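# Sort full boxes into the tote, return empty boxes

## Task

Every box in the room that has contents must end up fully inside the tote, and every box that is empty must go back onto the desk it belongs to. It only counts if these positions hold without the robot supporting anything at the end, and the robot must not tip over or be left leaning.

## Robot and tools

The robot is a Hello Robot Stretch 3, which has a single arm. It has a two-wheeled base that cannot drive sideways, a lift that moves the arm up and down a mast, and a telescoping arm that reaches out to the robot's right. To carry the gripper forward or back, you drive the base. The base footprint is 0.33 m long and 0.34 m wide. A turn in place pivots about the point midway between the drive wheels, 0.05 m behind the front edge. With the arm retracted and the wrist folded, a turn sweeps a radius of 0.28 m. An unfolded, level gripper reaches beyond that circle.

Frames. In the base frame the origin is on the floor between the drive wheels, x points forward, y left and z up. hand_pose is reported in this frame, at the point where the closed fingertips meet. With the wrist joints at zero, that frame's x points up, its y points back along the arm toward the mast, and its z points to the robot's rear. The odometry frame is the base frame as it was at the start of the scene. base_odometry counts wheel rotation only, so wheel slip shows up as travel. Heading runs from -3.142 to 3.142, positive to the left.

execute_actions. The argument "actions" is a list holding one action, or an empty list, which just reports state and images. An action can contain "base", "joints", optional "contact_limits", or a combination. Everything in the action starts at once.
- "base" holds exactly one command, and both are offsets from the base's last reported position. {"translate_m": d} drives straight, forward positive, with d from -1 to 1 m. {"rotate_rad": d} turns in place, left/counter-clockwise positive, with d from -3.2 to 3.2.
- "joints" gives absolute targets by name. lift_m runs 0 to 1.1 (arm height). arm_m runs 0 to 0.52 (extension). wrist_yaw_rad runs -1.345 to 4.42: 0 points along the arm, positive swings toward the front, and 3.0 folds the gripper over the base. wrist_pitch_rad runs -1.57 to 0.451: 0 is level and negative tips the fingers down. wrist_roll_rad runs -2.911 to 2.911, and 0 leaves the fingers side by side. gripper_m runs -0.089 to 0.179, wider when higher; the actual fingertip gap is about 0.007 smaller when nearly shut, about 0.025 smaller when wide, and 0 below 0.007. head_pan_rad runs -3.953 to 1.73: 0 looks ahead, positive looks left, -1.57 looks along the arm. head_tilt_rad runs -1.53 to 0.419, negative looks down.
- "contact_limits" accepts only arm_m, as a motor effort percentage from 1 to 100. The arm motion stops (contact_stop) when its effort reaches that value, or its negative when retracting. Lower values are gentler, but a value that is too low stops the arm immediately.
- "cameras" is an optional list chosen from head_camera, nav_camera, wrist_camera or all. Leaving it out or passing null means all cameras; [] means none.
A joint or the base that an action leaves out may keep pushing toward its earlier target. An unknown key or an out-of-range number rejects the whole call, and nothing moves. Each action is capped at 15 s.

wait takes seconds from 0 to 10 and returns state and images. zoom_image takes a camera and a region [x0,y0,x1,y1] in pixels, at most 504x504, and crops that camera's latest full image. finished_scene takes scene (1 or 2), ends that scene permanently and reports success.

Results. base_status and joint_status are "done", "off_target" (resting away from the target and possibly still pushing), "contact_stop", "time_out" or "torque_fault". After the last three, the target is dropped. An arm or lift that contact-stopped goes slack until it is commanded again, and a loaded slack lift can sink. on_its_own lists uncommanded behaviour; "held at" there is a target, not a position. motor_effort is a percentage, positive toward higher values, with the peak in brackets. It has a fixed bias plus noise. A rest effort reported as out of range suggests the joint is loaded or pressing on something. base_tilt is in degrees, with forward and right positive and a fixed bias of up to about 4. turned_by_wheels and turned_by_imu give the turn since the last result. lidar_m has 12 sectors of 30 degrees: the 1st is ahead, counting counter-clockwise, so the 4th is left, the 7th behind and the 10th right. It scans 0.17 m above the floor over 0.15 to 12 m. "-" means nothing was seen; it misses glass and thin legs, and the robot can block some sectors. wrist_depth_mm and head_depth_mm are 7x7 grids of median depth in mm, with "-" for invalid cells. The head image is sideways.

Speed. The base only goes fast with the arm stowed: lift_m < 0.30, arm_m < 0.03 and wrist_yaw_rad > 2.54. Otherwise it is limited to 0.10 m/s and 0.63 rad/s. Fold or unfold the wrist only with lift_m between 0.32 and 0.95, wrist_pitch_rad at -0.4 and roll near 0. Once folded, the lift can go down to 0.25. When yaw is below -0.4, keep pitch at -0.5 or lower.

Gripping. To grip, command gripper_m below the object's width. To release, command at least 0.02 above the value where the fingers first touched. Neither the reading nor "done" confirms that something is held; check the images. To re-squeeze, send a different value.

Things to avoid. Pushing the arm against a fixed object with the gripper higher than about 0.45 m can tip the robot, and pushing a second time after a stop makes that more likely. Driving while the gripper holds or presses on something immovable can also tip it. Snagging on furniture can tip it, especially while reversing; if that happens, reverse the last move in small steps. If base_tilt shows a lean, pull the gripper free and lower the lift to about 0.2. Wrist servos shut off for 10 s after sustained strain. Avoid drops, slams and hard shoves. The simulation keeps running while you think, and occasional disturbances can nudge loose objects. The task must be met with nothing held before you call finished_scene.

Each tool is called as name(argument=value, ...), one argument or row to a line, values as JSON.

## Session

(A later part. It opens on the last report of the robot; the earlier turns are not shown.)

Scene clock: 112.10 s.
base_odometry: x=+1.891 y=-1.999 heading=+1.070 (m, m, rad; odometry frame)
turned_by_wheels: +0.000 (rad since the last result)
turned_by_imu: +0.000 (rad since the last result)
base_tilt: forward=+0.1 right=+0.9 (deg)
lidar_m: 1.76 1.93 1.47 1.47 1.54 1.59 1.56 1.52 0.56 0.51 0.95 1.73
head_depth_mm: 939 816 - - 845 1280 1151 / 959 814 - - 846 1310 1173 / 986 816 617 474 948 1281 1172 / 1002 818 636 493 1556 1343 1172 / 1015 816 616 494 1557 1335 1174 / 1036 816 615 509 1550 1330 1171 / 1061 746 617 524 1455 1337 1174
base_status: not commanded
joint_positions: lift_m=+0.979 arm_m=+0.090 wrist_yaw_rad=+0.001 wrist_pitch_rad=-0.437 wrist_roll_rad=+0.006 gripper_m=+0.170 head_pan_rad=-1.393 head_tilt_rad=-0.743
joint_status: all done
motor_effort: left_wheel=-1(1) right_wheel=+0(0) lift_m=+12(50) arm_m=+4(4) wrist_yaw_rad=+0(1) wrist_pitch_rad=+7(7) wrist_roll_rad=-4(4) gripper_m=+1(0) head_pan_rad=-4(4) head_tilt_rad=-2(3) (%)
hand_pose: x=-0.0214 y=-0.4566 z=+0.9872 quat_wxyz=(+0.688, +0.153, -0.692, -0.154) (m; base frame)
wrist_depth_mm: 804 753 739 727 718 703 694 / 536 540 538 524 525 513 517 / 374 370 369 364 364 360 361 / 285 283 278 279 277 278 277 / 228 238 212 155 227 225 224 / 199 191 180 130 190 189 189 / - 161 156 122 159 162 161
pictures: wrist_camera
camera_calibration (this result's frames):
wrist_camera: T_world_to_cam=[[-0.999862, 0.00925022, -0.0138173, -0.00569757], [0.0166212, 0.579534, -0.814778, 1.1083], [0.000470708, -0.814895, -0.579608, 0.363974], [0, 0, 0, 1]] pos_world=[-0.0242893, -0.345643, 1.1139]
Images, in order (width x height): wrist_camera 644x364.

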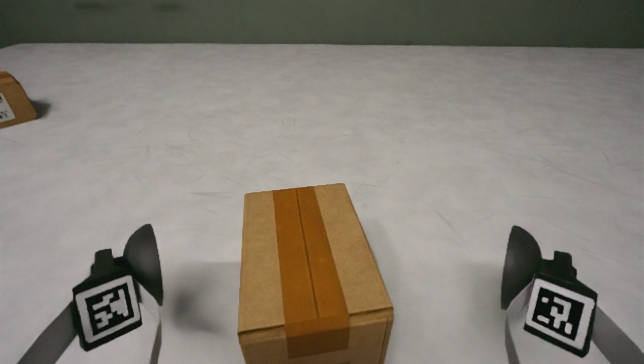

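execute_actions(
  actions=[
    {"joints":{"gripper_m":0.03}},
  ],
  cameras=[],
)

execute_actions(
  actions=[
    {"joints":{"lift_m":1.04}},
  ],
  cameras=["wrist_camera"],
)

Scene clock: 115.27 s.
base_odometry: x=+1.891 y=-1.998 heading=+1.070 (m, m, rad; odometry frame)
turned_by_wheels: +0.000 (rad since the last result)
turned_by_imu: +0.000 (rad since the last result)
base_tilt: forward=+0.0 right=+0.8 (deg)
lidar_m: 1.76 1.93 1.47 1.47 1.54 1.59 1.56 1.52 0.56 0.51 0.95 1.73
head_depth_mm: 943 815 - - 844 1283 1147 / 962 814 - - 845 1304 1166 / 979 817 637 479 949 1288 1174 / 1003 817 616 494 1549 1339 1172 / 1015 815 616 494 1557 1337 1167 / 1033 817 616 508 1549 1344 1170 / 1059 746 616 524 1450 1337 1168
base_status: not commanded
joint_positions: lift_m=+0.979 arm_m=+0.090 wrist_yaw_rad=+0.002 wrist_pitch_rad=-0.437 wrist_roll_rad=+0.003 gripper_m=+0.031 head_pan_rad=-1.393 head_tilt_rad=-0.743
joint_status: all done
motor_effort: left_wheel=+0(0) right_wheel=-1(1) lift_m=+13(14) arm_m=+3(4) wrist_yaw_rad=+0(5) wrist_pitch_rad=+7(7) wrist_roll_rad=-2(4) gripper_m=-17(89) head_pan_rad=-4(4) head_tilt_rad=-3(2) (%)
hand_pose: x=-0.0211 y=-0.4567 z=+0.9872 quat_wxyz=(+0.689, +0.154, -0.691, -0.153) (m; base frame)
wrist_depth_mm: 771 757 738 735 715 695 688 / 534 536 536 520 534 519 522 / 376 371 368 367 365 363 362 / 286 283 280 278 278 279 276 / 230 227 228 155 234 226 225 / 192 192 - 130 131 189 189 / 164 165 160 121 156 164 163
pictures: none
No camera images: the call's "cameras" was empty. Leave "cameras" out to get every camera's image.

Scene clock: 116.67 s.
base_odometry: x=+1.891 y=-1.999 heading=+1.070 (m, m, rad; odometry frame)
turned_by_wheels: +0.000 (rad since the last result)
turned_by_imu: +0.000 (rad since the last result)
base_tilt: forward=+0.1 right=+0.9 (deg)
lidar_m: 1.75 1.93 1.47 1.47 1.55 1.59 1.56 1.52 0.56 0.51 0.95 1.72
head_depth_mm: 906 - - - 825 1281 1148 / 952 779 - 461 845 1308 1164 / 984 816 594 493 950 1284 1175 / 1003 815 615 495 1557 1336 1171 / 1012 814 616 494 1558 1332 1176 / 1039 816 615 509 1560 1338 1170 / 1059 747 616 524 1449 1334 1171
base_status: not commanded
joint_positions: lift_m=+1.039 arm_m=+0.090 wrist_yaw_rad=+0.000 wrist_pitch_rad=-0.460 wrist_roll_rad=+0.001 gripper_m=+0.031 head_pan_rad=-1.393 head_tilt_rad=-0.743
joint_status: all done
motor_effort: left_wheel=+0(1) right_wheel=+0(0) lift_m=+58(57) arm_m=+3(3) wrist_yaw_rad=+0(1) wrist_pitch_rad=+17(18) wrist_roll_rad=-1(2) gripper_m=-15(16) head_pan_rad=-4(4) head_tilt_rad=-2(2) (%)
hand_pose: x=-0.0215 y=-0.4536 z=+1.0423 quat_wxyz=(+0.688, +0.161, -0.689, -0.162) (m; base frame)
wrist_depth_mm: 789 778 748 745 738 700 680 / 676 668 671 670 664 664 652 / 432 481 471 472 468 473 473 / 373 373 370 368 365 368 367 / 306 304 302 157 307 300 301 / 257 255 190 132 133 253 252 / 222 221 215 121 139 218 220
pictures: wrist_camera
camera_calibration (this result's frames):
wrist_camera: T_world_to_cam=[[-0.999922, 0.0081735, -0.00940773, -0.0102005], [0.0124284, 0.598246, -0.801216, 1.14573], [-0.00092061, -0.801271, -0.598301, 0.424034], [0, 0, 0, 1]] pos_world=[-0.024049, -0.345582, 1.17158]
Images, in order (width x height): wrist_camera 644x364.

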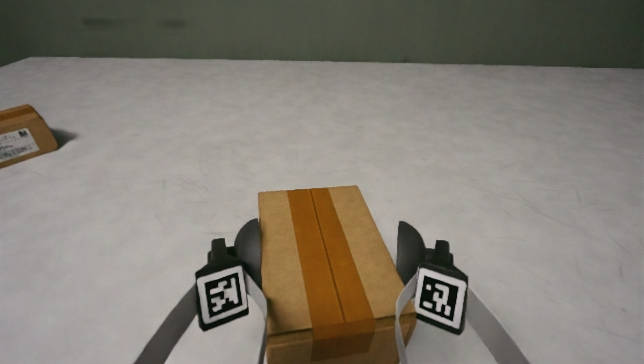

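execute_actions(
  actions=[
    {"joints":{"lift_m":1.09,"arm_m":0.0,"gripper_m":0.02}},
  ],
  cameras=[],
)

execute_actions(
  actions=[
    {"base":{"translate_m":-1.0},"joints":{"head_pan_rad":-1.75,"head_tilt_rad":-1.0}},
  ],
  cameras=[],
)

execute_actions(
  actions=[
    {"joints":{"wrist_yaw_rad":1.3,"lift_m":0.7}},
  ],
)

Scene clock: 122.53 s.
base_odometry: x=+1.891 y=-1.999 heading=+1.070 (m, m, rad; odometry frame)
turned_by_wheels: +0.000 (rad since the last result)
turned_by_imu: -0.001 (rad since the last result)
base_tilt: forward=+0.0 right=+0.9 (deg)
lidar_m: 1.76 1.93 1.47 1.47 1.55 1.60 1.56 1.52 0.56 0.51 0.95 1.73
head_depth_mm: - - - - - 1294 1144 / 953 744 363 - 862 1310 1173 / 981 817 575 494 948 1284 1172 / 1002 815 615 493 1556 1341 1172 / 1009 816 615 494 1555 1336 1173 / 1036 817 616 508 1555 1335 1171 / 1061 746 615 524 1454 1333 1171
base_status: not commanded
joint_positions: lift_m=+1.089 arm_m=+0.000 wrist_yaw_rad=+0.000 wrist_pitch_rad=-0.461 wrist_roll_rad=+0.001 gripper_m=+0.021 head_pan_rad=-1.393 head_tilt_rad=-0.743
joint_status: all done
motor_effort: left_wheel=+0(1) right_wheel=+0(1) lift_m=+57(59) arm_m=-5(5) wrist_yaw_rad=+1(0) wrist_pitch_rad=+17(17) wrist_roll_rad=-1(1) gripper_m=-18(65) head_pan_rad=-4(4) head_tilt_rad=-2(3) (%)
hand_pose: x=-0.0215 y=-0.3640 z=+1.0923 quat_wxyz=(+0.688, +0.162, -0.689, -0.162) (m; base frame)
wrist_depth_mm: 887 844 852 844 806 794 776 / 855 840 830 826 842 843 807 / 508 591 584 588 577 583 581 / 457 454 454 456 457 450 432 / 375 373 375 157 372 369 344 / 315 315 217 132 134 313 311 / 274 271 266 121 139 270 272
pictures: none
No camera images: the call's "cameras" was empty. Leave "cameras" out to get every camera's image.

Scene clock: 134.03 s.
base_odometry: x=+1.410 y=-2.876 heading=+1.070 (m, m, rad; odometry frame)
turned_by_wheels: +0.000 (rad since the last result)
turned_by_imu: -0.002 (rad since the last result)
base_tilt: forward=+0.1 right=+0.9 (deg)
lidar_m: 2.75 2.02 1.56 1.78 0.76 0.58 0.56 0.60 0.86 1.07 0.75 0.85
head_depth_mm: - - 1454 1438 1347 1217 1115 / - - 1569 1510 1330 1220 - / - - - 1459 1334 1221 - / - - - 1505 1346 1214 - / - - 1567 1511 1344 1219 1112 / 332 1219 1438 1503 1347 1217 1112 / 970 1167 1406 1484 1333 1222 1109
base_status: done
joint_positions: lift_m=+1.089 arm_m=+0.000 wrist_yaw_rad=+0.000 wrist_pitch_rad=-0.461 wrist_roll_rad=+0.001 gripper_m=+0.021 head_pan_rad=-1.743 head_tilt_rad=-0.987
joint_status: all done
motor_effort: left_wheel=+0(3) right_wheel=+0(3) lift_m=+58(57) arm_m=-4(4) wrist_yaw_rad=+2(1) wrist_pitch_rad=+17(17) wrist_roll_rad=-1(1) gripper_m=-18(19) head_pan_rad=-4(36) head_tilt_rad=-4(16) (%)
hand_pose: x=-0.0215 y=-0.3640 z=+1.0923 quat_wxyz=(+0.688, +0.162, -0.689, -0.162) (m; base frame)
wrist_depth_mm: 829 793 782 762 745 726 700 / 848 823 830 826 837 806 736 / 592 594 971 924 893 846 750 / 459 485 - - - 977 721 / 368 649 - 157 - - 710 / 340 828 - 132 135 - 703 / - - - 121 139 - 690
pictures: none
No camera images: the call's "cameras" was empty. Leave "cameras" out to get every camera's image.

Scene clock: 138.40 s.
base_odometry: x=+1.410 y=-2.876 heading=+1.070 (m, m, rad; odometry frame)
turned_by_wheels: +0.000 (rad since the last result)
turned_by_imu: -0.001 (rad since the last result)
base_tilt: forward=+0.0 right=+0.9 (deg)
lidar_m: 2.75 2.02 1.56 1.78 0.75 0.58 0.56 0.59 0.86 1.07 0.75 0.85
head_depth_mm: 1061 1241 1412 1441 1351 1238 - / 1049 1248 1542 1508 1391 - - / 1036 1225 1509 1482 1367 1183 - / 1020 1212 1486 1512 1379 1178 - / 1010 1192 1459 1508 1342 1167 1111 / 997 1176 1440 1504 1339 - 1108 / 986 1162 1406 1484 1332 556 1109
base_status: not commanded
joint_positions: lift_m=+0.701 arm_m=+0.000 wrist_yaw_rad=+1.299 wrist_pitch_rad=-0.461 wrist_roll_rad=+0.001 gripper_m=+0.021 head_pan_rad=-1.743 head_tilt_rad=-0.988
joint_status: all done
motor_effort: left_wheel=+0(1) right_wheel=+0(1) lift_m=+15(50) arm_m=-4(4) wrist_yaw_rad=+3(5) wrist_pitch_rad=+17(17) wrist_roll_rad=-1(1) gripper_m=-18(18) head_pan_rad=-5(5) head_tilt_rad=-4(3) (%)
hand_pose: x=+0.1893 y=-0.2041 z=+0.7038 quat_wxyz=(+0.646, +0.545, -0.451, +0.287) (m; base frame)
wrist_depth_mm: - - - - - - 870 / - - - - 824 - 873 / - - - - - - 459 / - - - - - - 522 / - - - 157 - - 865 / 962 980 529 133 134 703 928 / 862 866 840 120 139 798 817
pictures: head_camera (sideways: a quarter turn clockwise sets it upright), nav_camera (sideways: a quarter turn counterclockwise sets it upright), wrist_camera
camera_calibration (this result's frames):
head_camera: T_world_to_cam=[[0.164843, 0.844735, -0.509166, 0.684703], [0.980195, -0.197744, -0.010729, 0.00814103], [-0.109748, -0.497313, -0.860602, 1.08188], [0, 0, 0, 1]] pos_world=[-0.00211473, -0.0387498, 1.27978]
nav_camera: T_world_to_cam=[[-0.146235, -0.834827, 0.530735, -0.650565], [-0.988039, 0.149797, -0.0366124, 0.106311], [-0.0489373, -0.529741, -0.846747, 1.0598], [0, 0, 0, 1]] pos_world=[0.0617673, 0.0023841, 1.24655]
wrist_camera: T_world_to_cam=[[-0.276789, -0.960885, -0.00939907, -0.139338], [-0.573304, 0.172978, -0.800875, 0.746498], [0.771175, -0.216285, -0.598757, 0.395196], [0, 0, 0, 1]] pos_world=[0.0846377, -0.177541, 0.833168]
Images, in order (width x height): head_camera 896x504, nav_camera 672x504, wrist_camera 644x364.

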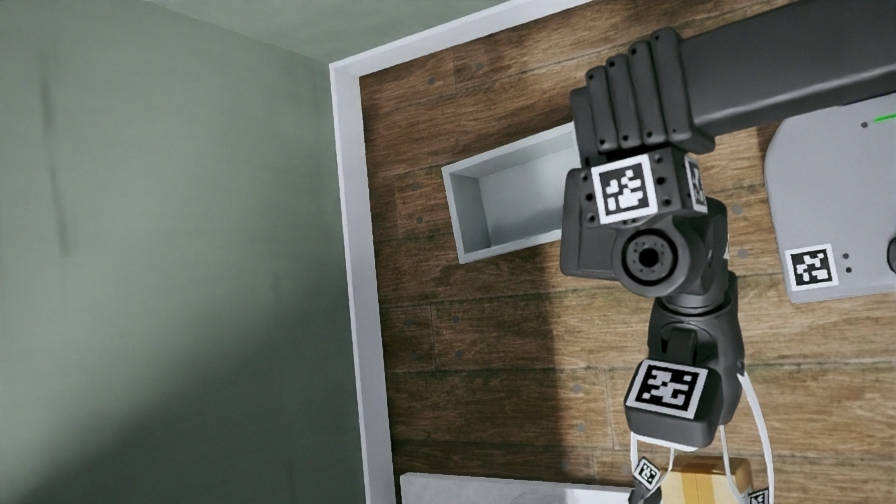

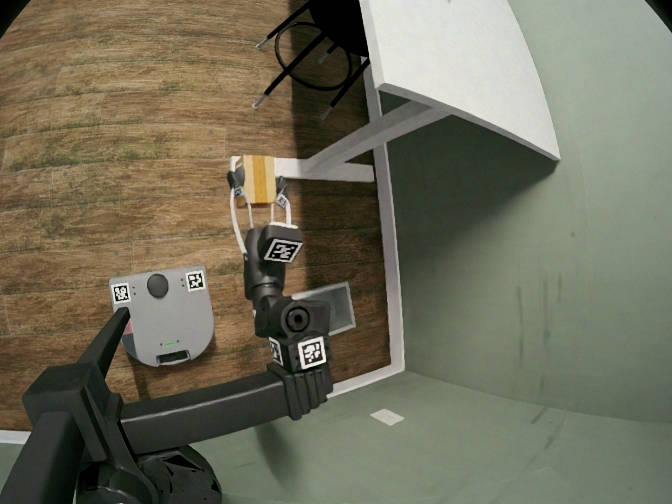

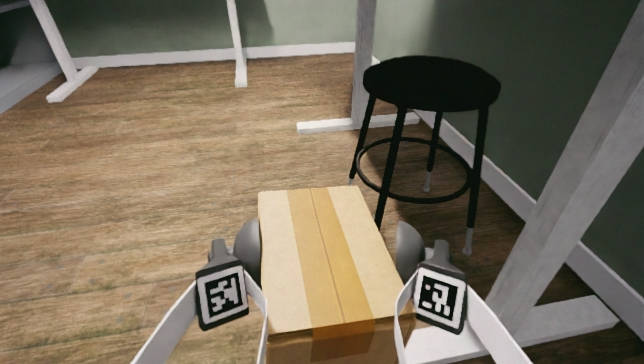

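execute_actions(
  actions=[
    {"base":{"translate_m":-0.2},"joints":{"wrist_yaw_rad":0,"lift_m":0.45,"wrist_pitch_rad":-0.85,"arm_m":0.3}},
  ],
  cameras=["head_camera","wrist_camera"],
)

Scene clock: 146.70 s.
base_odometry: x=+1.314 y=-3.051 heading=+1.070 (m, m, rad; odometry frame)
turned_by_wheels: +0.000 (rad since the last result)
turned_by_imu: -0.001 (rad since the last result)
base_tilt: forward=+0.1 right=+0.9 (deg)
lidar_m: 2.95 2.11 1.63 1.15 0.49 0.38 0.37 0.39 0.56 1.06 0.86 1.02
head_depth_mm: 842 875 916 962 1002 1058 1072 / 1013 1151 1242 1316 1305 1222 - / 1021 1215 1489 1521 1365 1205 - / 1009 1192 1459 - 1321 1217 - / 1001 1178 1442 1542 1329 1216 1111 / 986 1165 1416 1511 1344 1215 1116 / 975 1147 1390 1506 1349 1216 1107
base_status: done
joint_positions: lift_m=+0.451 arm_m=+0.300 wrist_yaw_rad=+0.000 wrist_pitch_rad=-0.875 wrist_roll_rad=+0.001 gripper_m=+0.021 head_pan_rad=-1.743 head_tilt_rad=-0.988
joint_status: all done
motor_effort: left_wheel=+0(3) right_wheel=+0(3) lift_m=+15(16) arm_m=+4(6) wrist_yaw_rad=+2(4) wrist_pitch_rad=+10(17) wrist_roll_rad=-1(1) gripper_m=-18(18) head_pan_rad=-5(5) head_tilt_rad=-4(4) (%)
hand_pose: x=-0.0216 y=-0.5904 z=+0.3773 quat_wxyz=(+0.640, +0.300, -0.641, -0.300) (m; base frame)
wrist_depth_mm: 628 615 595 576 562 542 493 / 722 718 690 666 650 631 488 / 673 690 676 686 688 670 484 / 622 644 629 624 641 628 471 / 578 574 577 156 562 564 464 / 538 528 267 132 134 530 441 / 495 490 472 121 139 476 431
pictures: head_camera (sideways: a quarter turn clockwise sets it upright), wrist_camera
camera_calibration (this result's frames):
head_camera: T_world_to_cam=[[0.165029, 0.844796, -0.509004, 0.684492], [0.980156, -0.197939, -0.010734, 0.00814784], [-0.10982, -0.497132, -0.860697, 1.082], [0, 0, 0, 1]] pos_world=[-0.00212179, -0.0387441, 1.27978]
wrist_camera: T_world_to_cam=[[-0.999918, 0.0117041, -0.00522894, -0.0149127], [0.0127616, 0.8703, -0.492357, 0.738875], [-0.00121184, -0.492384, -0.870377, 0.201531], [0, 0, 0, 1]] pos_world=[-0.0240965, -0.543637, 0.539121]
Images, in order (width x height): head_camera 896x504, wrist_camera 644x364.

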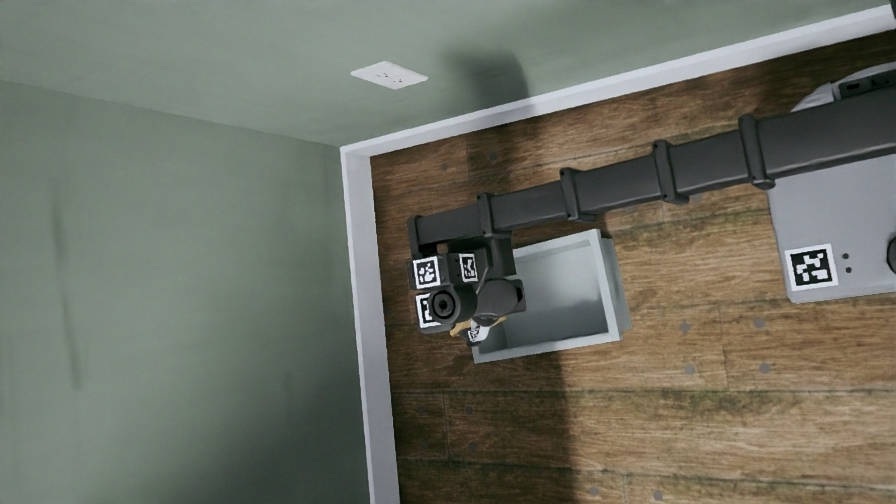

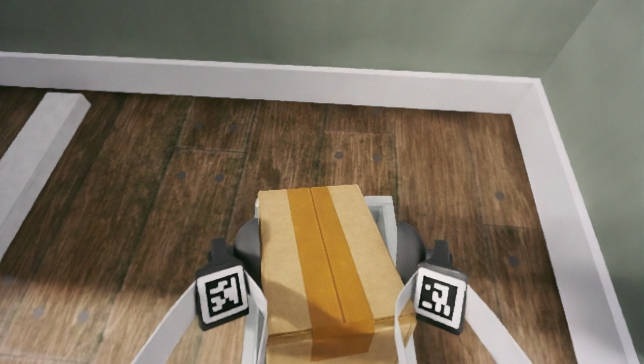

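execute_actions(
  actions=[
    {"joints":{"arm_m":0.32,"lift_m":0.27}},
  ],
  cameras=["head_camera","wrist_camera"],
)

Scene clock: 152.63 s.
base_odometry: x=+1.314 y=-3.051 heading=+1.070 (m, m, rad; odometry frame)
turned_by_wheels: +0.000 (rad since the last result)
turned_by_imu: -0.001 (rad since the last result)
base_tilt: forward=+0.0 right=+0.9 (deg)
lidar_m: 2.95 2.12 1.63 1.15 0.49 0.37 0.37 0.39 0.55 0.58 0.86 1.02
head_depth_mm: 843 880 916 960 1006 1057 1071 / 1009 1157 1246 1320 1314 1217 - / 1020 1214 1491 1508 1345 1235 - / 1009 1194 1463 1540 1293 1219 - / 998 1180 1443 1531 1321 1215 1107 / 982 1166 1411 1500 1345 1216 1111 / 976 1146 1394 1504 1349 1215 1113
base_status: not commanded
joint_positions: lift_m=+0.271 arm_m=+0.320 wrist_yaw_rad=+0.000 wrist_pitch_rad=-0.875 wrist_roll_rad=+0.001 gripper_m=+0.021 head_pan_rad=-1.743 head_tilt_rad=-0.988
joint_status: all done
motor_effort: left_wheel=+0(0) right_wheel=+0(1) lift_m=+16(16) arm_m=+3(4) wrist_yaw_rad=+1(1) wrist_pitch_rad=+11(11) wrist_roll_rad=-1(1) gripper_m=-18(18) head_pan_rad=-5(4) head_tilt_rad=-4(4) (%)
hand_pose: x=-0.0216 y=-0.6104 z=+0.1972 quat_wxyz=(+0.640, +0.300, -0.641, -0.300) (m; base frame)
wrist_depth_mm: 561 555 552 530 528 505 474 / 512 514 509 506 506 498 469 / 461 462 456 456 445 452 442 / 422 414 335 319 338 409 409 / 381 381 259 156 263 379 371 / 349 350 185 131 134 343 345 / 325 325 241 121 140 320 321
pictures: head_camera (sideways: a quarter turn clockwise sets it upright), wrist_camera
camera_calibration (this result's frames):
head_camera: T_world_to_cam=[[0.165029, 0.844796, -0.509003, 0.684491], [0.980156, -0.197939, -0.010734, 0.00814788], [-0.10982, -0.497131, -0.860698, 1.08201], [0, 0, 0, 1]] pos_world=[-0.00212179, -0.0387441, 1.27978]
wrist_camera: T_world_to_cam=[[-0.999918, 0.0117061, -0.00522496, -0.0156205], [0.0127618, 0.870468, -0.492059, 0.667618], [-0.00121194, -0.492086, -0.870546, 0.0352224], [0, 0, 0, 1]] pos_world=[-0.0240965, -0.563625, 0.359089]
Images, in order (width x height): head_camera 896x504, wrist_camera 644x364.

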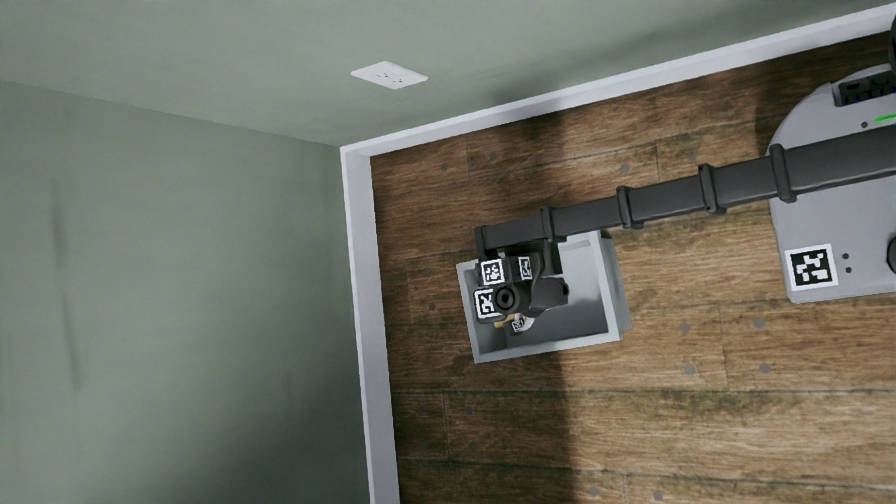

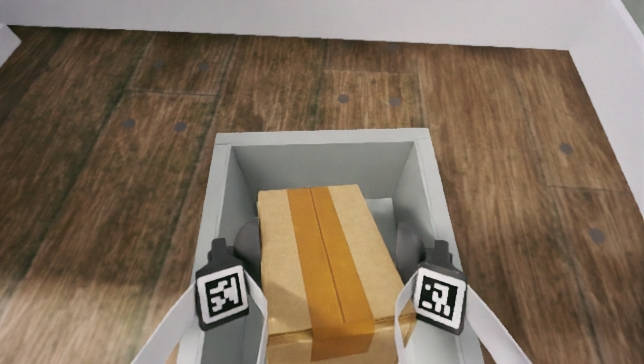

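execute_actions(
  actions=[
    {"joints":{"lift_m":0.155}},
  ],
  cameras=["wrist_camera"],
)

execute_actions(
  actions=[
    {"joints":{"gripper_m":0.1}},
  ],
  cameras=[],
)

execute_actions(
  actions=[
    {"joints":{"lift_m":0.5}},
  ],
  cameras=["head_camera","wrist_camera"],
)

Scene clock: 157.47 s.
base_odometry: x=+1.314 y=-3.051 heading=+1.070 (m, m, rad; odometry frame)
turned_by_wheels: +0.000 (rad since the last result)
turned_by_imu: -0.001 (rad since the last result)
base_tilt: forward=+0.0 right=+0.9 (deg)
lidar_m: 2.94 2.12 1.63 1.16 0.49 0.37 0.37 0.39 0.56 1.06 0.86 1.03
head_depth_mm: 842 878 915 961 1005 1052 1070 / 1010 1150 1241 1318 1309 1214 - / 1023 1207 1488 1510 1342 1232 - / 1008 1199 1465 1508 1292 1215 - / 1001 1177 1444 1509 1298 1216 1112 / 987 1162 1428 1509 1343 1218 1106 / 974 1147 1390 1507 1354 1214 1108
base_status: not commanded
joint_positions: lift_m=+0.156 arm_m=+0.320 wrist_yaw_rad=+0.000 wrist_pitch_rad=-0.875 wrist_roll_rad=+0.001 gripper_m=+0.021 head_pan_rad=-1.743 head_tilt_rad=-0.988
joint_status: all done
motor_effort: left_wheel=+0(0) right_wheel=+1(0) lift_m=+16(18) arm_m=+4(4) wrist_yaw_rad=+0(0) wrist_pitch_rad=+10(10) wrist_roll_rad=-1(0) gripper_m=-18(19) head_pan_rad=-4(4) head_tilt_rad=-4(4) (%)
hand_pose: x=-0.0216 y=-0.6104 z=+0.0822 quat_wxyz=(+0.640, +0.300, -0.641, -0.300) (m; base frame)
wrist_depth_mm: 392 389 199 198 198 369 381 / 350 331 222 224 227 187 338 / 310 167 253 275 257 171 303 / 282 152 263 274 266 149 275 / 255 141 219 157 234 149 248 / 230 139 167 132 134 145 120 / 111 128 212 121 140 141 111
pictures: wrist_camera
camera_calibration (this result's frames):
wrist_camera: T_world_to_cam=[[-0.999918, 0.0117061, -0.00522482, -0.0162214], [0.0127618, 0.870473, -0.49205, 0.61103], [-0.00121193, -0.492076, -0.870551, -0.0648899], [0, 0, 0, 1]] pos_world=[-0.0240965, -0.563626, 0.244082]
Images, in order (width x height): wrist_camera 644x364.

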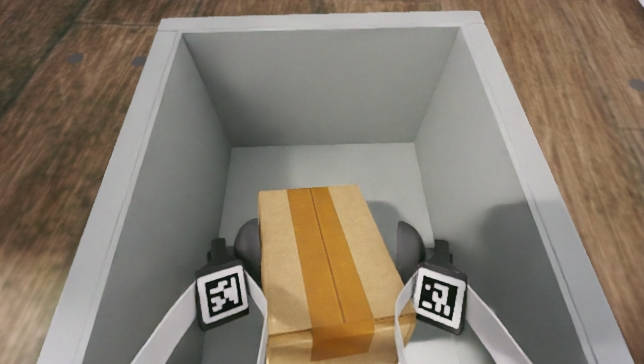

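Scene clock: 158.77 s.
base_odometry: x=+1.314 y=-3.051 heading=+1.070 (m, m, rad; odometry frame)
turned_by_wheels: +0.000 (rad since the last result)
turned_by_imu: +0.000 (rad since the last result)
base_tilt: forward=+0.0 right=+0.9 (deg)
lidar_m: 2.95 2.12 1.64 1.16 0.49 0.37 0.37 0.39 0.56 1.06 0.86 1.02
head_depth_mm: 840 879 919 959 1003 1057 1070 / 1011 1154 1239 1323 1311 1219 - / 1021 1212 1487 1517 1342 1236 - / 1008 1201 1459 1504 1293 1222 - / 997 1182 1435 1513 1290 1218 1111 / 985 1164 1418 1497 1345 1216 1105 / 976 1150 1397 1505 1342 1213 1105
base_status: not commanded
joint_positions: lift_m=+0.156 arm_m=+0.320 wrist_yaw_rad=+0.000 wrist_pitch_rad=-0.863 wrist_roll_rad=+0.001 gripper_m=+0.100 head_pan_rad=-1.743 head_tilt_rad=-0.988
joint_status: all done
motor_effort: left_wheel=+0(0) right_wheel=+1(0) lift_m=+16(16) arm_m=+4(4) wrist_yaw_rad=-1(1) wrist_pitch_rad=+5(10) wrist_roll_rad=-1(1) gripper_m=+0(83) head_pan_rad=-4(4) head_tilt_rad=-4(4) (%)
hand_pose: x=-0.0216 y=-0.6130 z=+0.0840 quat_wxyz=(+0.642, +0.296, -0.642, -0.296) (m; base frame)
wrist_depth_mm: 405 404 200 200 200 394 396 / 352 339 216 221 223 329 344 / 317 182 253 270 257 172 309 / 288 153 272 278 270 149 279 / 259 141 249 254 255 149 251 / 235 130 231 185 233 131 227 / 113 130 212 171 214 164 111
pictures: none
No camera images: the call's "cameras" was empty. Leave "cameras" out to get every camera's image.

Scene clock: 162.73 s.
base_odometry: x=+1.314 y=-3.051 heading=+1.070 (m, m, rad; odometry frame)
turned_by_wheels: +0.000 (rad since the last result)
turned_by_imu: +0.000 (rad since the last result)
base_tilt: forward=+0.0 right=+0.9 (deg)
lidar_m: 2.96 2.12 1.63 1.15 0.49 0.37 0.37 0.39 0.56 1.06 0.86 1.02
head_depth_mm: 841 878 914 961 1007 1057 1072 / 1013 1154 1244 1317 1305 1219 - / 1024 1215 1486 1531 1346 1200 - / 1012 1196 1456 - 1329 1223 - / 998 1181 1443 1451 1310 1219 1110 / 987 1164 1419 1508 1341 1218 1112 / 976 1149 1386 1493 1344 1216 1109
base_status: not commanded
joint_positions: lift_m=+0.499 arm_m=+0.320 wrist_yaw_rad=+0.000 wrist_pitch_rad=-0.862 wrist_roll_rad=+0.001 gripper_m=+0.100 head_pan_rad=-1.743 head_tilt_rad=-0.988
joint_status: all done
motor_effort: left_wheel=+0(0) right_wheel=+1(0) lift_m=+55(58) arm_m=+3(5) wrist_yaw_rad=+0(1) wrist_pitch_rad=+5(5) wrist_roll_rad=-1(1) gripper_m=+0(1) head_pan_rad=-4(5) head_tilt_rad=-4(4) (%)
hand_pose: x=-0.0216 y=-0.6132 z=+0.4276 quat_wxyz=(+0.642, +0.295, -0.642, -0.296) (m; base frame)
wrist_depth_mm: 602 569 571 544 526 518 477 / 719 706 664 654 616 599 483 / 779 781 749 738 717 677 481 / 676 697 689 680 687 650 477 / 634 631 643 586 633 621 463 / 582 577 486 578 557 573 466 / 540 535 538 528 529 525 447
pictures: head_camera (sideways: a quarter turn clockwise sets it upright), wrist_camera
camera_calibration (this result's frames):
head_camera: T_world_to_cam=[[0.165029, 0.844796, -0.509003, 0.684491], [0.980156, -0.197939, -0.010734, 0.00814788], [-0.10982, -0.497131, -0.860698, 1.08201], [0, 0, 0, 1]] pos_world=[-0.00212178, -0.0387441, 1.27978]
wrist_camera: T_world_to_cam=[[-0.999918, 0.0116376, -0.00537828, -0.0143608], [0.0127628, 0.863924, -0.503461, 0.784267], [-0.00121266, -0.503488, -0.864001, 0.224629], [0, 0, 0, 1]] pos_world=[-0.0240967, -0.564282, 0.588851]
Images, in order (width x height): head_camera 896x504, wrist_camera 644x364.

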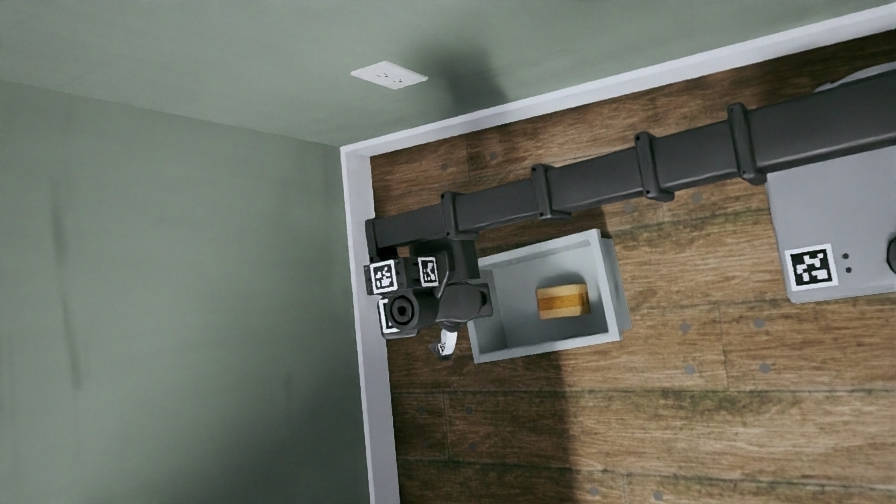

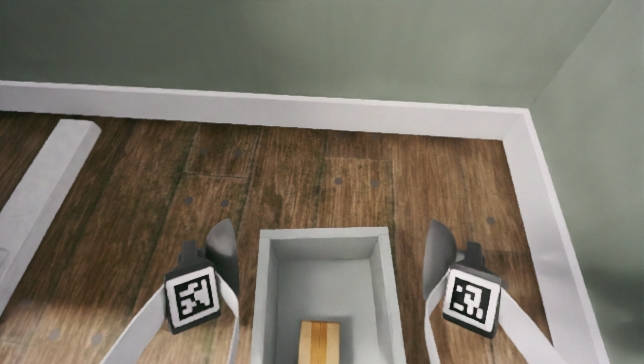

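execute_actions(
  actions=[
    {"joints":{"lift_m":1.09,"arm_m":0,"wrist_pitch_rad":-0.42,"gripper_m":0.17,"head_pan_rad":-1.57,"head_tilt_rad":-0.8}},
  ],
  cameras=[],
)

execute_actions(
  actions=[
    {"base":{"translate_m":0.82}},
  ],
  cameras=["wrist_camera"],
)

Scene clock: 172.27 s.
base_odometry: x=+1.314 y=-3.051 heading=+1.070 (m, m, rad; odometry frame)
turned_by_wheels: +0.000 (rad since the last result)
turned_by_imu: -0.001 (rad since the last result)
base_tilt: forward=+0.1 right=+0.9 (deg)
lidar_m: 2.95 2.12 1.64 1.16 0.49 0.37 0.37 0.39 0.56 1.06 0.87 1.03
head_depth_mm: - - - - 1210 1215 1115 / - - - - 1428 1299 1150 / - - - - 1461 1267 1150 / - 1058 - 1486 1494 1272 1151 / 933 1065 1277 1499 1491 1275 1152 / 935 1049 1276 1501 1491 1292 1151 / 941 1076 1256 1515 1497 1295 1147
base_status: not commanded
joint_positions: lift_m=+1.089 arm_m=+0.000 wrist_yaw_rad=+0.000 wrist_pitch_rad=-0.438 wrist_roll_rad=+0.001 gripper_m=+0.170 head_pan_rad=-1.577 head_tilt_rad=-0.804
joint_status: all done
motor_effort: left_wheel=+0(0) right_wheel=+1(0) lift_m=+55(57) arm_m=-4(4) wrist_yaw_rad=+0(1) wrist_pitch_rad=+7(8) wrist_roll_rad=-1(1) gripper_m=+0(86) head_pan_rad=+6(28) head_tilt_rad=+1(13) (%)
hand_pose: x=-0.0215 y=-0.3671 z=+1.0975 quat_wxyz=(+0.690, +0.154, -0.690, -0.154) (m; base frame)
wrist_depth_mm: 795 767 779 764 733 709 479 / 873 855 823 833 817 749 474 / 627 967 958 913 881 758 473 / - - - - - 731 470 / 659 - - - - 795 456 / 729 - - - - 867 427 / - - - - - 763 439
pictures: none
No camera images: the call's "cameras" was empty. Leave "cameras" out to get every camera's image.

Scene clock: 182.03 s.
base_odometry: x=+1.708 y=-2.332 heading=+1.070 (m, m, rad; odometry frame)
turned_by_wheels: +0.000 (rad since the last result)
turned_by_imu: +0.000 (rad since the last result)
base_tilt: forward=+0.0 right=+0.9 (deg)
lidar_m: 2.13 2.18 1.61 1.48 1.58 1.20 1.18 1.25 0.69 0.49 0.64 1.23
head_depth_mm: - - - - 1457 1303 1147 / - - - - 1401 1281 1127 / - - - - 1456 1296 1147 / - 710 - 462 1484 1300 1150 / 929 712 528 462 961 1253 1150 / 932 738 543 462 882 1298 1147 / 938 709 560 473 882 1248 1147
base_status: done
joint_positions: lift_m=+1.089 arm_m=+0.000 wrist_yaw_rad=+0.000 wrist_pitch_rad=-0.438 wrist_roll_rad=+0.001 gripper_m=+0.170 head_pan_rad=-1.577 head_tilt_rad=-0.804
joint_status: not commanded
motor_effort: left_wheel=-1(3) right_wheel=+1(2) lift_m=+55(55) arm_m=-4(5) wrist_yaw_rad=+1(1) wrist_pitch_rad=+8(8) wrist_roll_rad=-1(1) gripper_m=+0(0) head_pan_rad=+4(5) head_tilt_rad=+1(0) (%)
hand_pose: x=-0.0215 y=-0.3671 z=+1.0975 quat_wxyz=(+0.690, +0.154, -0.690, -0.154) (m; base frame)
wrist_depth_mm: 846 857 814 790 782 767 739 / 918 877 884 848 840 847 809 / 628 628 624 631 621 662 886 / 476 479 482 482 480 469 983 / 388 405 371 362 386 380 399 / 324 326 324 325 323 322 320 / - 274 278 281 279 278 273
pictures: wrist_camera
camera_calibration (this result's frames):
wrist_camera: T_world_to_cam=[[-0.999921, 0.00805847, -0.00959893, -0.0102432], [0.0124932, 0.579817, -0.814651, 1.14613], [-0.000999215, -0.814707, -0.579872, 0.501189], [0, 0, 0, 1]] pos_world=[-0.0240604, -0.256139, 1.22422]
Images, in order (width x height): wrist_camera 644x364.

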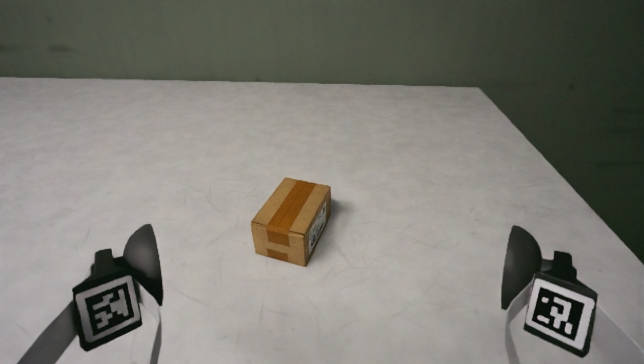

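execute_actions(
  actions=[
    {"base":{"translate_m":0.11},"joints":{"wrist_yaw_rad":-0.38,"arm_m":0.15}},
  ],
  cameras=[],
)

execute_actions(
  actions=[
    {"joints":{"lift_m":1.02}},
  ],
  cameras=["wrist_camera"],
)

Scene clock: 187.23 s.
base_odometry: x=+1.761 y=-2.235 heading=+1.070 (m, m, rad; odometry frame)
turned_by_wheels: +0.000 (rad since the last result)
turned_by_imu: -0.001 (rad since the last result)
base_tilt: forward=+0.0 right=+0.8 (deg)
lidar_m: 2.03 2.08 1.55 1.49 1.72 1.32 1.29 1.36 0.73 0.48 0.58 1.14
head_depth_mm: - 683 560 462 1249 1299 1125 / - 684 531 461 1458 1281 1150 / - 599 527 461 1501 1293 1150 / - 686 561 462 926 1252 1148 / 936 709 560 473 886 1298 1148 / 939 712 559 473 884 1272 1148 / 945 710 559 473 1455 1292 1151
base_status: done
joint_positions: lift_m=+1.089 arm_m=+0.150 wrist_yaw_rad=-0.379 wrist_pitch_rad=-0.438 wrist_roll_rad=+0.001 gripper_m=+0.170 head_pan_rad=-1.577 head_tilt_rad=-0.804
joint_status: all done
motor_effort: left_wheel=+0(4) right_wheel=+1(4) lift_m=+55(55) arm_m=+4(6) wrist_yaw_rad=-1(1) wrist_pitch_rad=+7(7) wrist_roll_rad=-1(1) gripper_m=+0(1) head_pan_rad=+5(6) head_tilt_rad=+1(1) (%)
hand_pose: x=-0.1037 y=-0.5008 z=+1.0975 quat_wxyz=(+0.649, +0.021, -0.707, -0.281) (m; base frame)
wrist_depth_mm: 559 596 646 707 761 843 941 / 604 638 695 773 843 927 - / 622 617 627 631 628 - - / 474 469 479 477 470 482 - / 386 402 389 387 385 382 407 / 326 326 327 303 322 323 323 / - 270 279 234 280 276 270
pictures: none
No camera images: the call's "cameras" was empty. Leave "cameras" out to get every camera's image.

Scene clock: 188.70 s.
base_odometry: x=+1.761 y=-2.235 heading=+1.070 (m, m, rad; odometry frame)
turned_by_wheels: +0.000 (rad since the last result)
turned_by_imu: +0.000 (rad since the last result)
base_tilt: forward=+0.0 right=+0.8 (deg)
lidar_m: 2.02 2.09 1.56 1.48 1.72 1.31 1.29 1.36 0.73 0.48 0.58 1.15
head_depth_mm: - - 528 461 1244 1294 1132 / - - 527 461 1456 1288 1147 / - - 520 462 1487 1301 1151 / 933 739 528 461 925 1250 1145 / 932 710 559 474 886 1298 1152 / 939 711 559 474 883 1271 1147 / 942 711 560 474 1460 1300 1150
base_status: not commanded
joint_positions: lift_m=+1.021 arm_m=+0.150 wrist_yaw_rad=-0.379 wrist_pitch_rad=-0.437 wrist_roll_rad=+0.001 gripper_m=+0.170 head_pan_rad=-1.577 head_tilt_rad=-0.804
joint_status: all done
motor_effort: left_wheel=-1(1) right_wheel=+0(1) lift_m=+13(48) arm_m=+4(4) wrist_yaw_rad=-1(0) wrist_pitch_rad=+7(7) wrist_roll_rad=-1(1) gripper_m=+0(0) head_pan_rad=+5(6) head_tilt_rad=+1(1) (%)
hand_pose: x=-0.1037 y=-0.5008 z=+1.0292 quat_wxyz=(+0.649, +0.021, -0.707, -0.281) (m; base frame)
wrist_depth_mm: 554 606 655 692 769 829 917 / 604 619 656 667 666 928 - / 469 468 465 462 466 458 - / 354 357 353 355 347 350 351 / 293 298 280 225 286 283 286 / 244 240 233 186 241 239 241 / - 203 197 167 208 207 202
pictures: wrist_camera
camera_calibration (this result's frames):
wrist_camera: T_world_to_cam=[[-0.925885, 0.377683, -0.00960043, 0.100822], [0.226209, 0.533839, -0.814767, 1.16829], [-0.302599, -0.756553, -0.579709, 0.350255], [0, 0, 0, 1]] pos_world=[-0.0649429, -0.396772, 1.1559]
Images, in order (width x height): wrist_camera 644x364.

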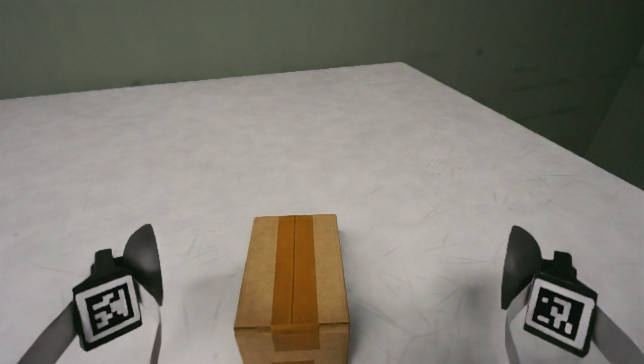

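Aligned; descend and grip.

execute_actions(
  actions=[
    {"base":{"translate_m":0.015},"joints":{"lift_m":0.978,"arm_m":0.17}},
  ],
  cameras=[],
)

execute_actions(
  actions=[
    {"joints":{"gripper_m":0.025}},
  ],
  cameras=[],
)

execute_actions(
  actions=[
    {"joints":{"lift_m":1.04}},
  ],
  cameras=["wrist_camera"],
)

Scene clock: 192.20 s.
base_odometry: x=+1.768 y=-2.222 heading=+1.070 (m, m, rad; odometry frame)
turned_by_wheels: +0.000 (rad since the last result)
turned_by_imu: +0.000 (rad since the last result)
base_tilt: forward=+0.1 right=+0.9 (deg)
lidar_m: 2.01 2.07 1.55 1.49 1.74 1.33 1.30 1.38 0.73 0.48 0.58 1.14
head_depth_mm: 933 684 543 462 1199 1287 1130 / - - - 461 1475 1298 1153 / 944 - - 461 1491 1294 1147 / 939 697 559 473 904 1271 1147 / 936 711 559 474 882 1296 1147 / 941 711 560 474 904 1248 1151 / 946 710 559 474 1460 1293 1152
base_status: done
joint_positions: lift_m=+0.979 arm_m=+0.170 wrist_yaw_rad=-0.379 wrist_pitch_rad=-0.437 wrist_roll_rad=+0.001 gripper_m=+0.170 head_pan_rad=-1.577 head_tilt_rad=-0.804
joint_status: all done
motor_effort: left_wheel=+0(2) right_wheel=+1(3) lift_m=+13(11) arm_m=+4(4) wrist_yaw_rad=+0(0) wrist_pitch_rad=+7(7) wrist_roll_rad=+0(1) gripper_m=+0(0) head_pan_rad=+5(5) head_tilt_rad=+1(2) (%)
hand_pose: x=-0.1037 y=-0.5208 z=+0.9872 quat_wxyz=(+0.649, +0.021, -0.707, -0.281) (m; base frame)
wrist_depth_mm: 538 574 620 682 747 790 895 / 544 535 521 527 532 849 - / 372 368 365 368 364 363 359 / 282 282 280 192 280 277 277 / 227 236 227 156 217 225 225 / 198 190 190 131 178 189 189 / - 160 164 138 159 164 160
pictures: none
No camera images: the call's "cameras" was empty. Leave "cameras" out to get every camera's image.

Scene clock: 194.13 s.
base_odometry: x=+1.768 y=-2.222 heading=+1.070 (m, m, rad; odometry frame)
turned_by_wheels: +0.000 (rad since the last result)
turned_by_imu: +0.000 (rad since the last result)
base_tilt: forward=+0.0 right=+0.9 (deg)
lidar_m: 2.01 2.07 1.55 1.49 1.74 1.33 1.30 1.38 0.73 0.48 0.58 1.13
head_depth_mm: 932 683 543 462 1198 1289 1129 / - - - 461 1475 1298 1147 / 947 - - 462 1482 1298 1147 / 940 697 560 473 904 1270 1147 / 935 711 560 473 884 1300 1152 / 941 709 560 474 905 1255 1149 / 944 712 560 474 1457 1294 1150
base_status: not commanded
joint_positions: lift_m=+0.979 arm_m=+0.170 wrist_yaw_rad=-0.379 wrist_pitch_rad=-0.437 wrist_roll_rad=+0.001 gripper_m=+0.026 head_pan_rad=-1.577 head_tilt_rad=-0.804
joint_status: all done
motor_effort: left_wheel=+0(0) right_wheel=+1(0) lift_m=+13(13) arm_m=+3(4) wrist_yaw_rad=+0(1) wrist_pitch_rad=+7(7) wrist_roll_rad=-1(1) gripper_m=-16(91) head_pan_rad=+6(5) head_tilt_rad=+1(1) (%)
hand_pose: x=-0.1037 y=-0.5208 z=+0.9872 quat_wxyz=(+0.649, +0.021, -0.707, -0.281) (m; base frame)
wrist_depth_mm: 544 582 629 672 725 801 854 / 536 534 528 527 518 827 - / 365 372 365 363 361 361 365 / 284 283 281 190 280 278 278 / 226 227 227 154 226 223 225 / 191 191 159 130 130 190 190 / 165 164 160 137 155 163 163
pictures: none
No camera images: the call's "cameras" was empty. Leave "cameras" out to get every camera's image.

Scene clock: 195.53 s.
base_odometry: x=+1.768 y=-2.222 heading=+1.070 (m, m, rad; odometry frame)
turned_by_wheels: +0.000 (rad since the last result)
turned_by_imu: +0.000 (rad since the last result)
base_tilt: forward=+0.0 right=+0.9 (deg)
lidar_m: 2.01 2.08 1.55 1.49 1.74 1.33 1.30 1.38 0.73 0.48 0.58 1.13
head_depth_mm: - - 560 461 1203 1285 1127 / - - 559 462 1483 1298 1146 / - - 543 461 1485 1295 1150 / 933 710 561 474 908 1275 1154 / 937 711 559 474 882 1297 1149 / 940 710 561 473 902 1254 1149 / 944 710 560 474 1461 1298 1148
base_status: not commanded
joint_positions: lift_m=+1.039 arm_m=+0.170 wrist_yaw_rad=-0.379 wrist_pitch_rad=-0.438 wrist_roll_rad=+0.001 gripper_m=+0.026 head_pan_rad=-1.577 head_tilt_rad=-0.804
joint_status: all done
motor_effort: left_wheel=-1(0) right_wheel=+0(0) lift_m=+55(59) arm_m=+4(4) wrist_yaw_rad=+0(1) wrist_pitch_rad=+7(7) wrist_roll_rad=-1(1) gripper_m=-16(16) head_pan_rad=+5(5) head_tilt_rad=+0(1) (%)
hand_pose: x=-0.1037 y=-0.5208 z=+1.0475 quat_wxyz=(+0.649, +0.021, -0.707, -0.281) (m; base frame)
wrist_depth_mm: 547 581 619 690 739 814 894 / 580 625 667 701 743 896 - / 505 501 506 500 496 535 - / 392 390 386 191 385 387 400 / 318 317 315 156 313 312 312 / 265 264 194 130 130 260 260 / 226 227 221 136 214 225 225
pictures: wrist_camera
camera_calibration (this result's frames):
wrist_camera: T_world_to_cam=[[-0.925875, 0.377709, -0.00959965, 0.10856], [0.226249, 0.533896, -0.814719, 1.19387], [-0.302602, -0.756499, -0.579777, 0.345848], [0, 0, 0, 1]] pos_world=[-0.0649456, -0.416774, 1.17423]
Images, in order (width x height): wrist_camera 644x364.

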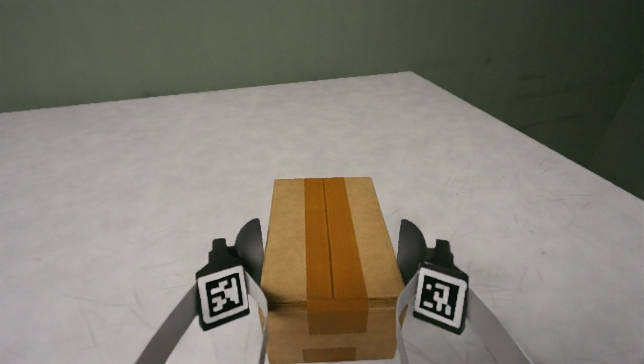

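execute_actions(
  actions=[
    {"joints":{"lift_m":0.98}},
  ],
  cameras=[],
)

execute_actions(
  actions=[
    {"joints":{"gripper_m":0.17}},
  ],
  cameras=[],
)

execute_actions(
  actions=[
    {"joints":{"lift_m":1.09}},
  ],
  cameras=[],
)

execute_actions(
  actions=[
    {"base":{"translate_m":0.72},"joints":{"arm_m":0.2,"wrist_yaw_rad":0}},
  ],
  cameras=["wrist_camera","nav_camera"],
)

Scene clock: 199.73 s.
base_odometry: x=+1.768 y=-2.222 heading=+1.070 (m, m, rad; odometry frame)
turned_by_wheels: +0.000 (rad since the last result)
turned_by_imu: -0.001 (rad since the last result)
base_tilt: forward=+0.0 right=+0.9 (deg)
lidar_m: 2.01 2.07 1.55 1.49 1.74 1.34 1.31 1.38 0.73 0.48 0.58 1.13
head_depth_mm: 925 683 543 461 1198 1285 1130 / - - - 462 1481 1297 1146 / 947 - - 462 1486 1303 1150 / 947 696 560 473 903 1273 1145 / 938 710 559 473 886 1297 1148 / 940 710 559 474 904 1250 1151 / 945 710 560 473 1464 1297 1146
base_status: not commanded
joint_positions: lift_m=+0.981 arm_m=+0.170 wrist_yaw_rad=-0.379 wrist_pitch_rad=-0.438 wrist_roll_rad=+0.001 gripper_m=+0.026 head_pan_rad=-1.577 head_tilt_rad=-0.804
joint_status: all done
motor_effort: left_wheel=+0(0) right_wheel=+0(0) lift_m=+13(51) arm_m=+5(4) wrist_yaw_rad=+0(0) wrist_pitch_rad=+7(7) wrist_roll_rad=-1(1) gripper_m=-15(16) head_pan_rad=+5(5) head_tilt_rad=+1(1) (%)
hand_pose: x=-0.1037 y=-0.5208 z=+0.9891 quat_wxyz=(+0.649, +0.021, -0.707, -0.281) (m; base frame)
wrist_depth_mm: 544 581 617 671 733 801 891 / 545 533 533 533 534 870 - / 378 371 371 368 373 369 365 / 285 282 282 191 281 282 280 / 230 230 231 155 228 229 227 / 195 193 160 130 130 192 191 / 166 167 162 136 157 164 165
pictures: none
No camera images: the call's "cameras" was empty. Leave "cameras" out to get every camera's image.

Scene clock: 201.67 s.
base_odometry: x=+1.768 y=-2.222 heading=+1.070 (m, m, rad; odometry frame)
turned_by_wheels: +0.000 (rad since the last result)
turned_by_imu: +0.000 (rad since the last result)
base_tilt: forward=+0.0 right=+0.9 (deg)
lidar_m: 2.01 2.07 1.55 1.49 1.74 1.33 1.30 1.38 0.73 0.48 0.58 1.13
head_depth_mm: 917 684 543 462 1203 1287 1128 / - - - 462 1485 1294 1148 / 943 - - 462 1492 1299 1147 / 944 695 561 473 902 1277 1149 / 938 711 559 473 884 1302 1148 / 944 709 560 473 901 1253 1148 / 945 711 559 473 1461 1299 1150
base_status: not commanded
joint_positions: lift_m=+0.981 arm_m=+0.170 wrist_yaw_rad=-0.379 wrist_pitch_rad=-0.438 wrist_roll_rad=+0.001 gripper_m=+0.170 head_pan_rad=-1.577 head_tilt_rad=-0.804
joint_status: all done
motor_effort: left_wheel=+0(1) right_wheel=+0(0) lift_m=+13(13) arm_m=+4(4) wrist_yaw_rad=+1(0) wrist_pitch_rad=+7(7) wrist_roll_rad=-1(1) gripper_m=+0(82) head_pan_rad=+5(6) head_tilt_rad=+1(1) (%)
hand_pose: x=-0.1037 y=-0.5208 z=+0.9891 quat_wxyz=(+0.649, +0.021, -0.707, -0.281) (m; base frame)
wrist_depth_mm: 548 586 619 669 738 817 911 / 539 543 537 532 537 852 986 / 374 371 369 369 368 367 365 / 284 286 285 196 282 282 279 / 230 240 229 158 229 228 228 / 200 194 192 133 186 192 191 / - 163 167 136 161 165 163
pictures: none
No camera images: the call's "cameras" was empty. Leave "cameras" out to get every camera's image.

Scene clock: 203.50 s.
base_odometry: x=+1.768 y=-2.222 heading=+1.070 (m, m, rad; odometry frame)
turned_by_wheels: +0.000 (rad since the last result)
turned_by_imu: +0.000 (rad since the last result)
base_tilt: forward=+0.0 right=+0.8 (deg)
lidar_m: 2.01 2.08 1.55 1.48 1.75 1.34 1.31 1.39 0.73 0.49 0.58 1.14
head_depth_mm: - 710 560 462 1197 1284 1132 / - 684 527 462 1475 1295 1149 / - 659 543 462 1488 1295 1147 / - 697 560 473 904 1275 1148 / 937 709 560 473 884 1296 1150 / 937 711 560 473 903 1246 1151 / 949 709 560 473 1462 1297 1147
base_status: not commanded
joint_positions: lift_m=+1.089 arm_m=+0.170 wrist_yaw_rad=-0.379 wrist_pitch_rad=-0.438 wrist_roll_rad=+0.001 gripper_m=+0.170 head_pan_rad=-1.577 head_tilt_rad=-0.804
joint_status: all done
motor_effort: left_wheel=+0(0) right_wheel=+0(0) lift_m=+55(55) arm_m=+4(4) wrist_yaw_rad=+0(1) wrist_pitch_rad=+7(7) wrist_roll_rad=-1(1) gripper_m=+0(0) head_pan_rad=+5(5) head_tilt_rad=+1(1) (%)
hand_pose: x=-0.1037 y=-0.5208 z=+1.0975 quat_wxyz=(+0.649, +0.021, -0.707, -0.281) (m; base frame)
wrist_depth_mm: 546 583 626 671 726 808 912 / 592 621 697 742 803 892 - / 605 625 641 613 638 987 - / 481 484 467 479 473 468 - / 389 401 386 380 381 387 387 / 325 322 324 327 321 320 321 / - 272 278 227 280 277 273
pictures: none
No camera images: the call's "cameras" was empty. Leave "cameras" out to get every camera's image.

Scene clock: 212.27 s.
base_odometry: x=+2.114 y=-1.591 heading=+1.070 (m, m, rad; odometry frame)
turned_by_wheels: +0.000 (rad since the last result)
turned_by_imu: -0.001 (rad since the last result)
base_tilt: forward=+0.0 right=+0.9 (deg)
lidar_m: 1.29 1.71 1.60 1.41 1.97 2.07 2.02 0.89 0.68 0.75 1.23 1.77
head_depth_mm: 900 710 559 499 1458 1292 1147 / - 710 559 498 1485 1299 1149 / - 643 559 500 1491 1298 1148 / 972 661 560 499 1483 1299 1148 / 977 709 559 499 1392 1289 1151 / 971 710 559 1026 1492 1297 1149 / 986 711 560 1617 1488 1298 1144
base_status: done
joint_positions: lift_m=+1.089 arm_m=+0.200 wrist_yaw_rad=-0.001 wrist_pitch_rad=-0.438 wrist_roll_rad=+0.001 gripper_m=+0.170 head_pan_rad=-1.577 head_tilt_rad=-0.804
joint_status: all done
motor_effort: left_wheel=-1(2) right_wheel=+1(4) lift_m=+55(55) arm_m=+4(5) wrist_yaw_rad=+2(6) wrist_pitch_rad=+7(7) wrist_roll_rad=-1(1) gripper_m=+0(0) head_pan_rad=+5(5) head_tilt_rad=+2(1) (%)
hand_pose: x=-0.0218 y=-0.5666 z=+1.0975 quat_wxyz=(+0.690, +0.153, -0.690, -0.154) (m; base frame)
wrist_depth_mm: 714 690 682 662 653 624 632 / 787 773 743 720 706 674 667 / 894 844 628 619 611 615 620 / - 476 478 470 467 468 462 / - 399 387 370 347 381 384 / 336 326 325 311 312 319 317 / - 270 279 276 277 275 271
pictures: nav_camera (sideways: a quarter turn counterclockwise sets it upright), wrist_camera
camera_calibration (this result's frames):
nav_camera: T_world_to_cam=[[-0.00562574, -0.736206, 0.676734, -0.841642], [-0.999248, -0.0218169, -0.032041, 0.100436], [0.0383531, -0.676406, -0.73553, 0.914664], [0, 0, 0, 1]] pos_world=[0.0605453, 0.00125275, 1.24555]
wrist_camera: T_world_to_cam=[[-0.999911, 0.00927358, -0.0096001, -0.00821497], [0.0131984, 0.579671, -0.814744, 1.26188], [-0.0019907, -0.814798, -0.579742, 0.338439], [0, 0, 0, 1]] pos_world=[-0.0241954, -0.455641, 1.22424]
Images, in order (width x height): nav_camera 672x504, wrist_camera 644x364.

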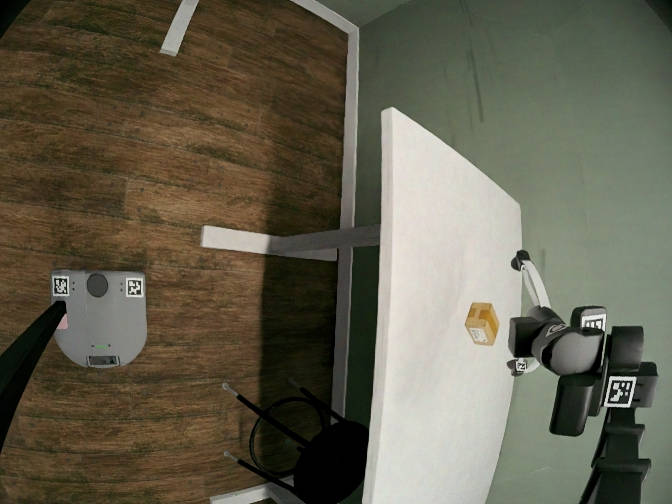

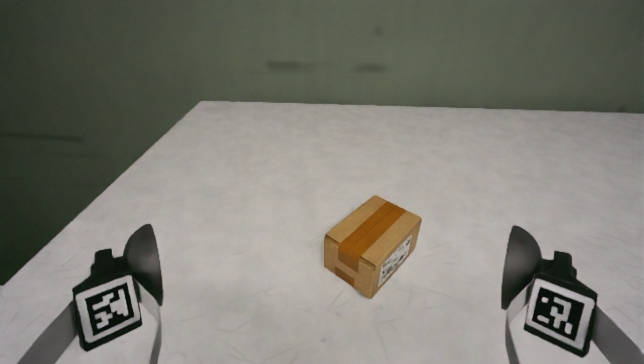

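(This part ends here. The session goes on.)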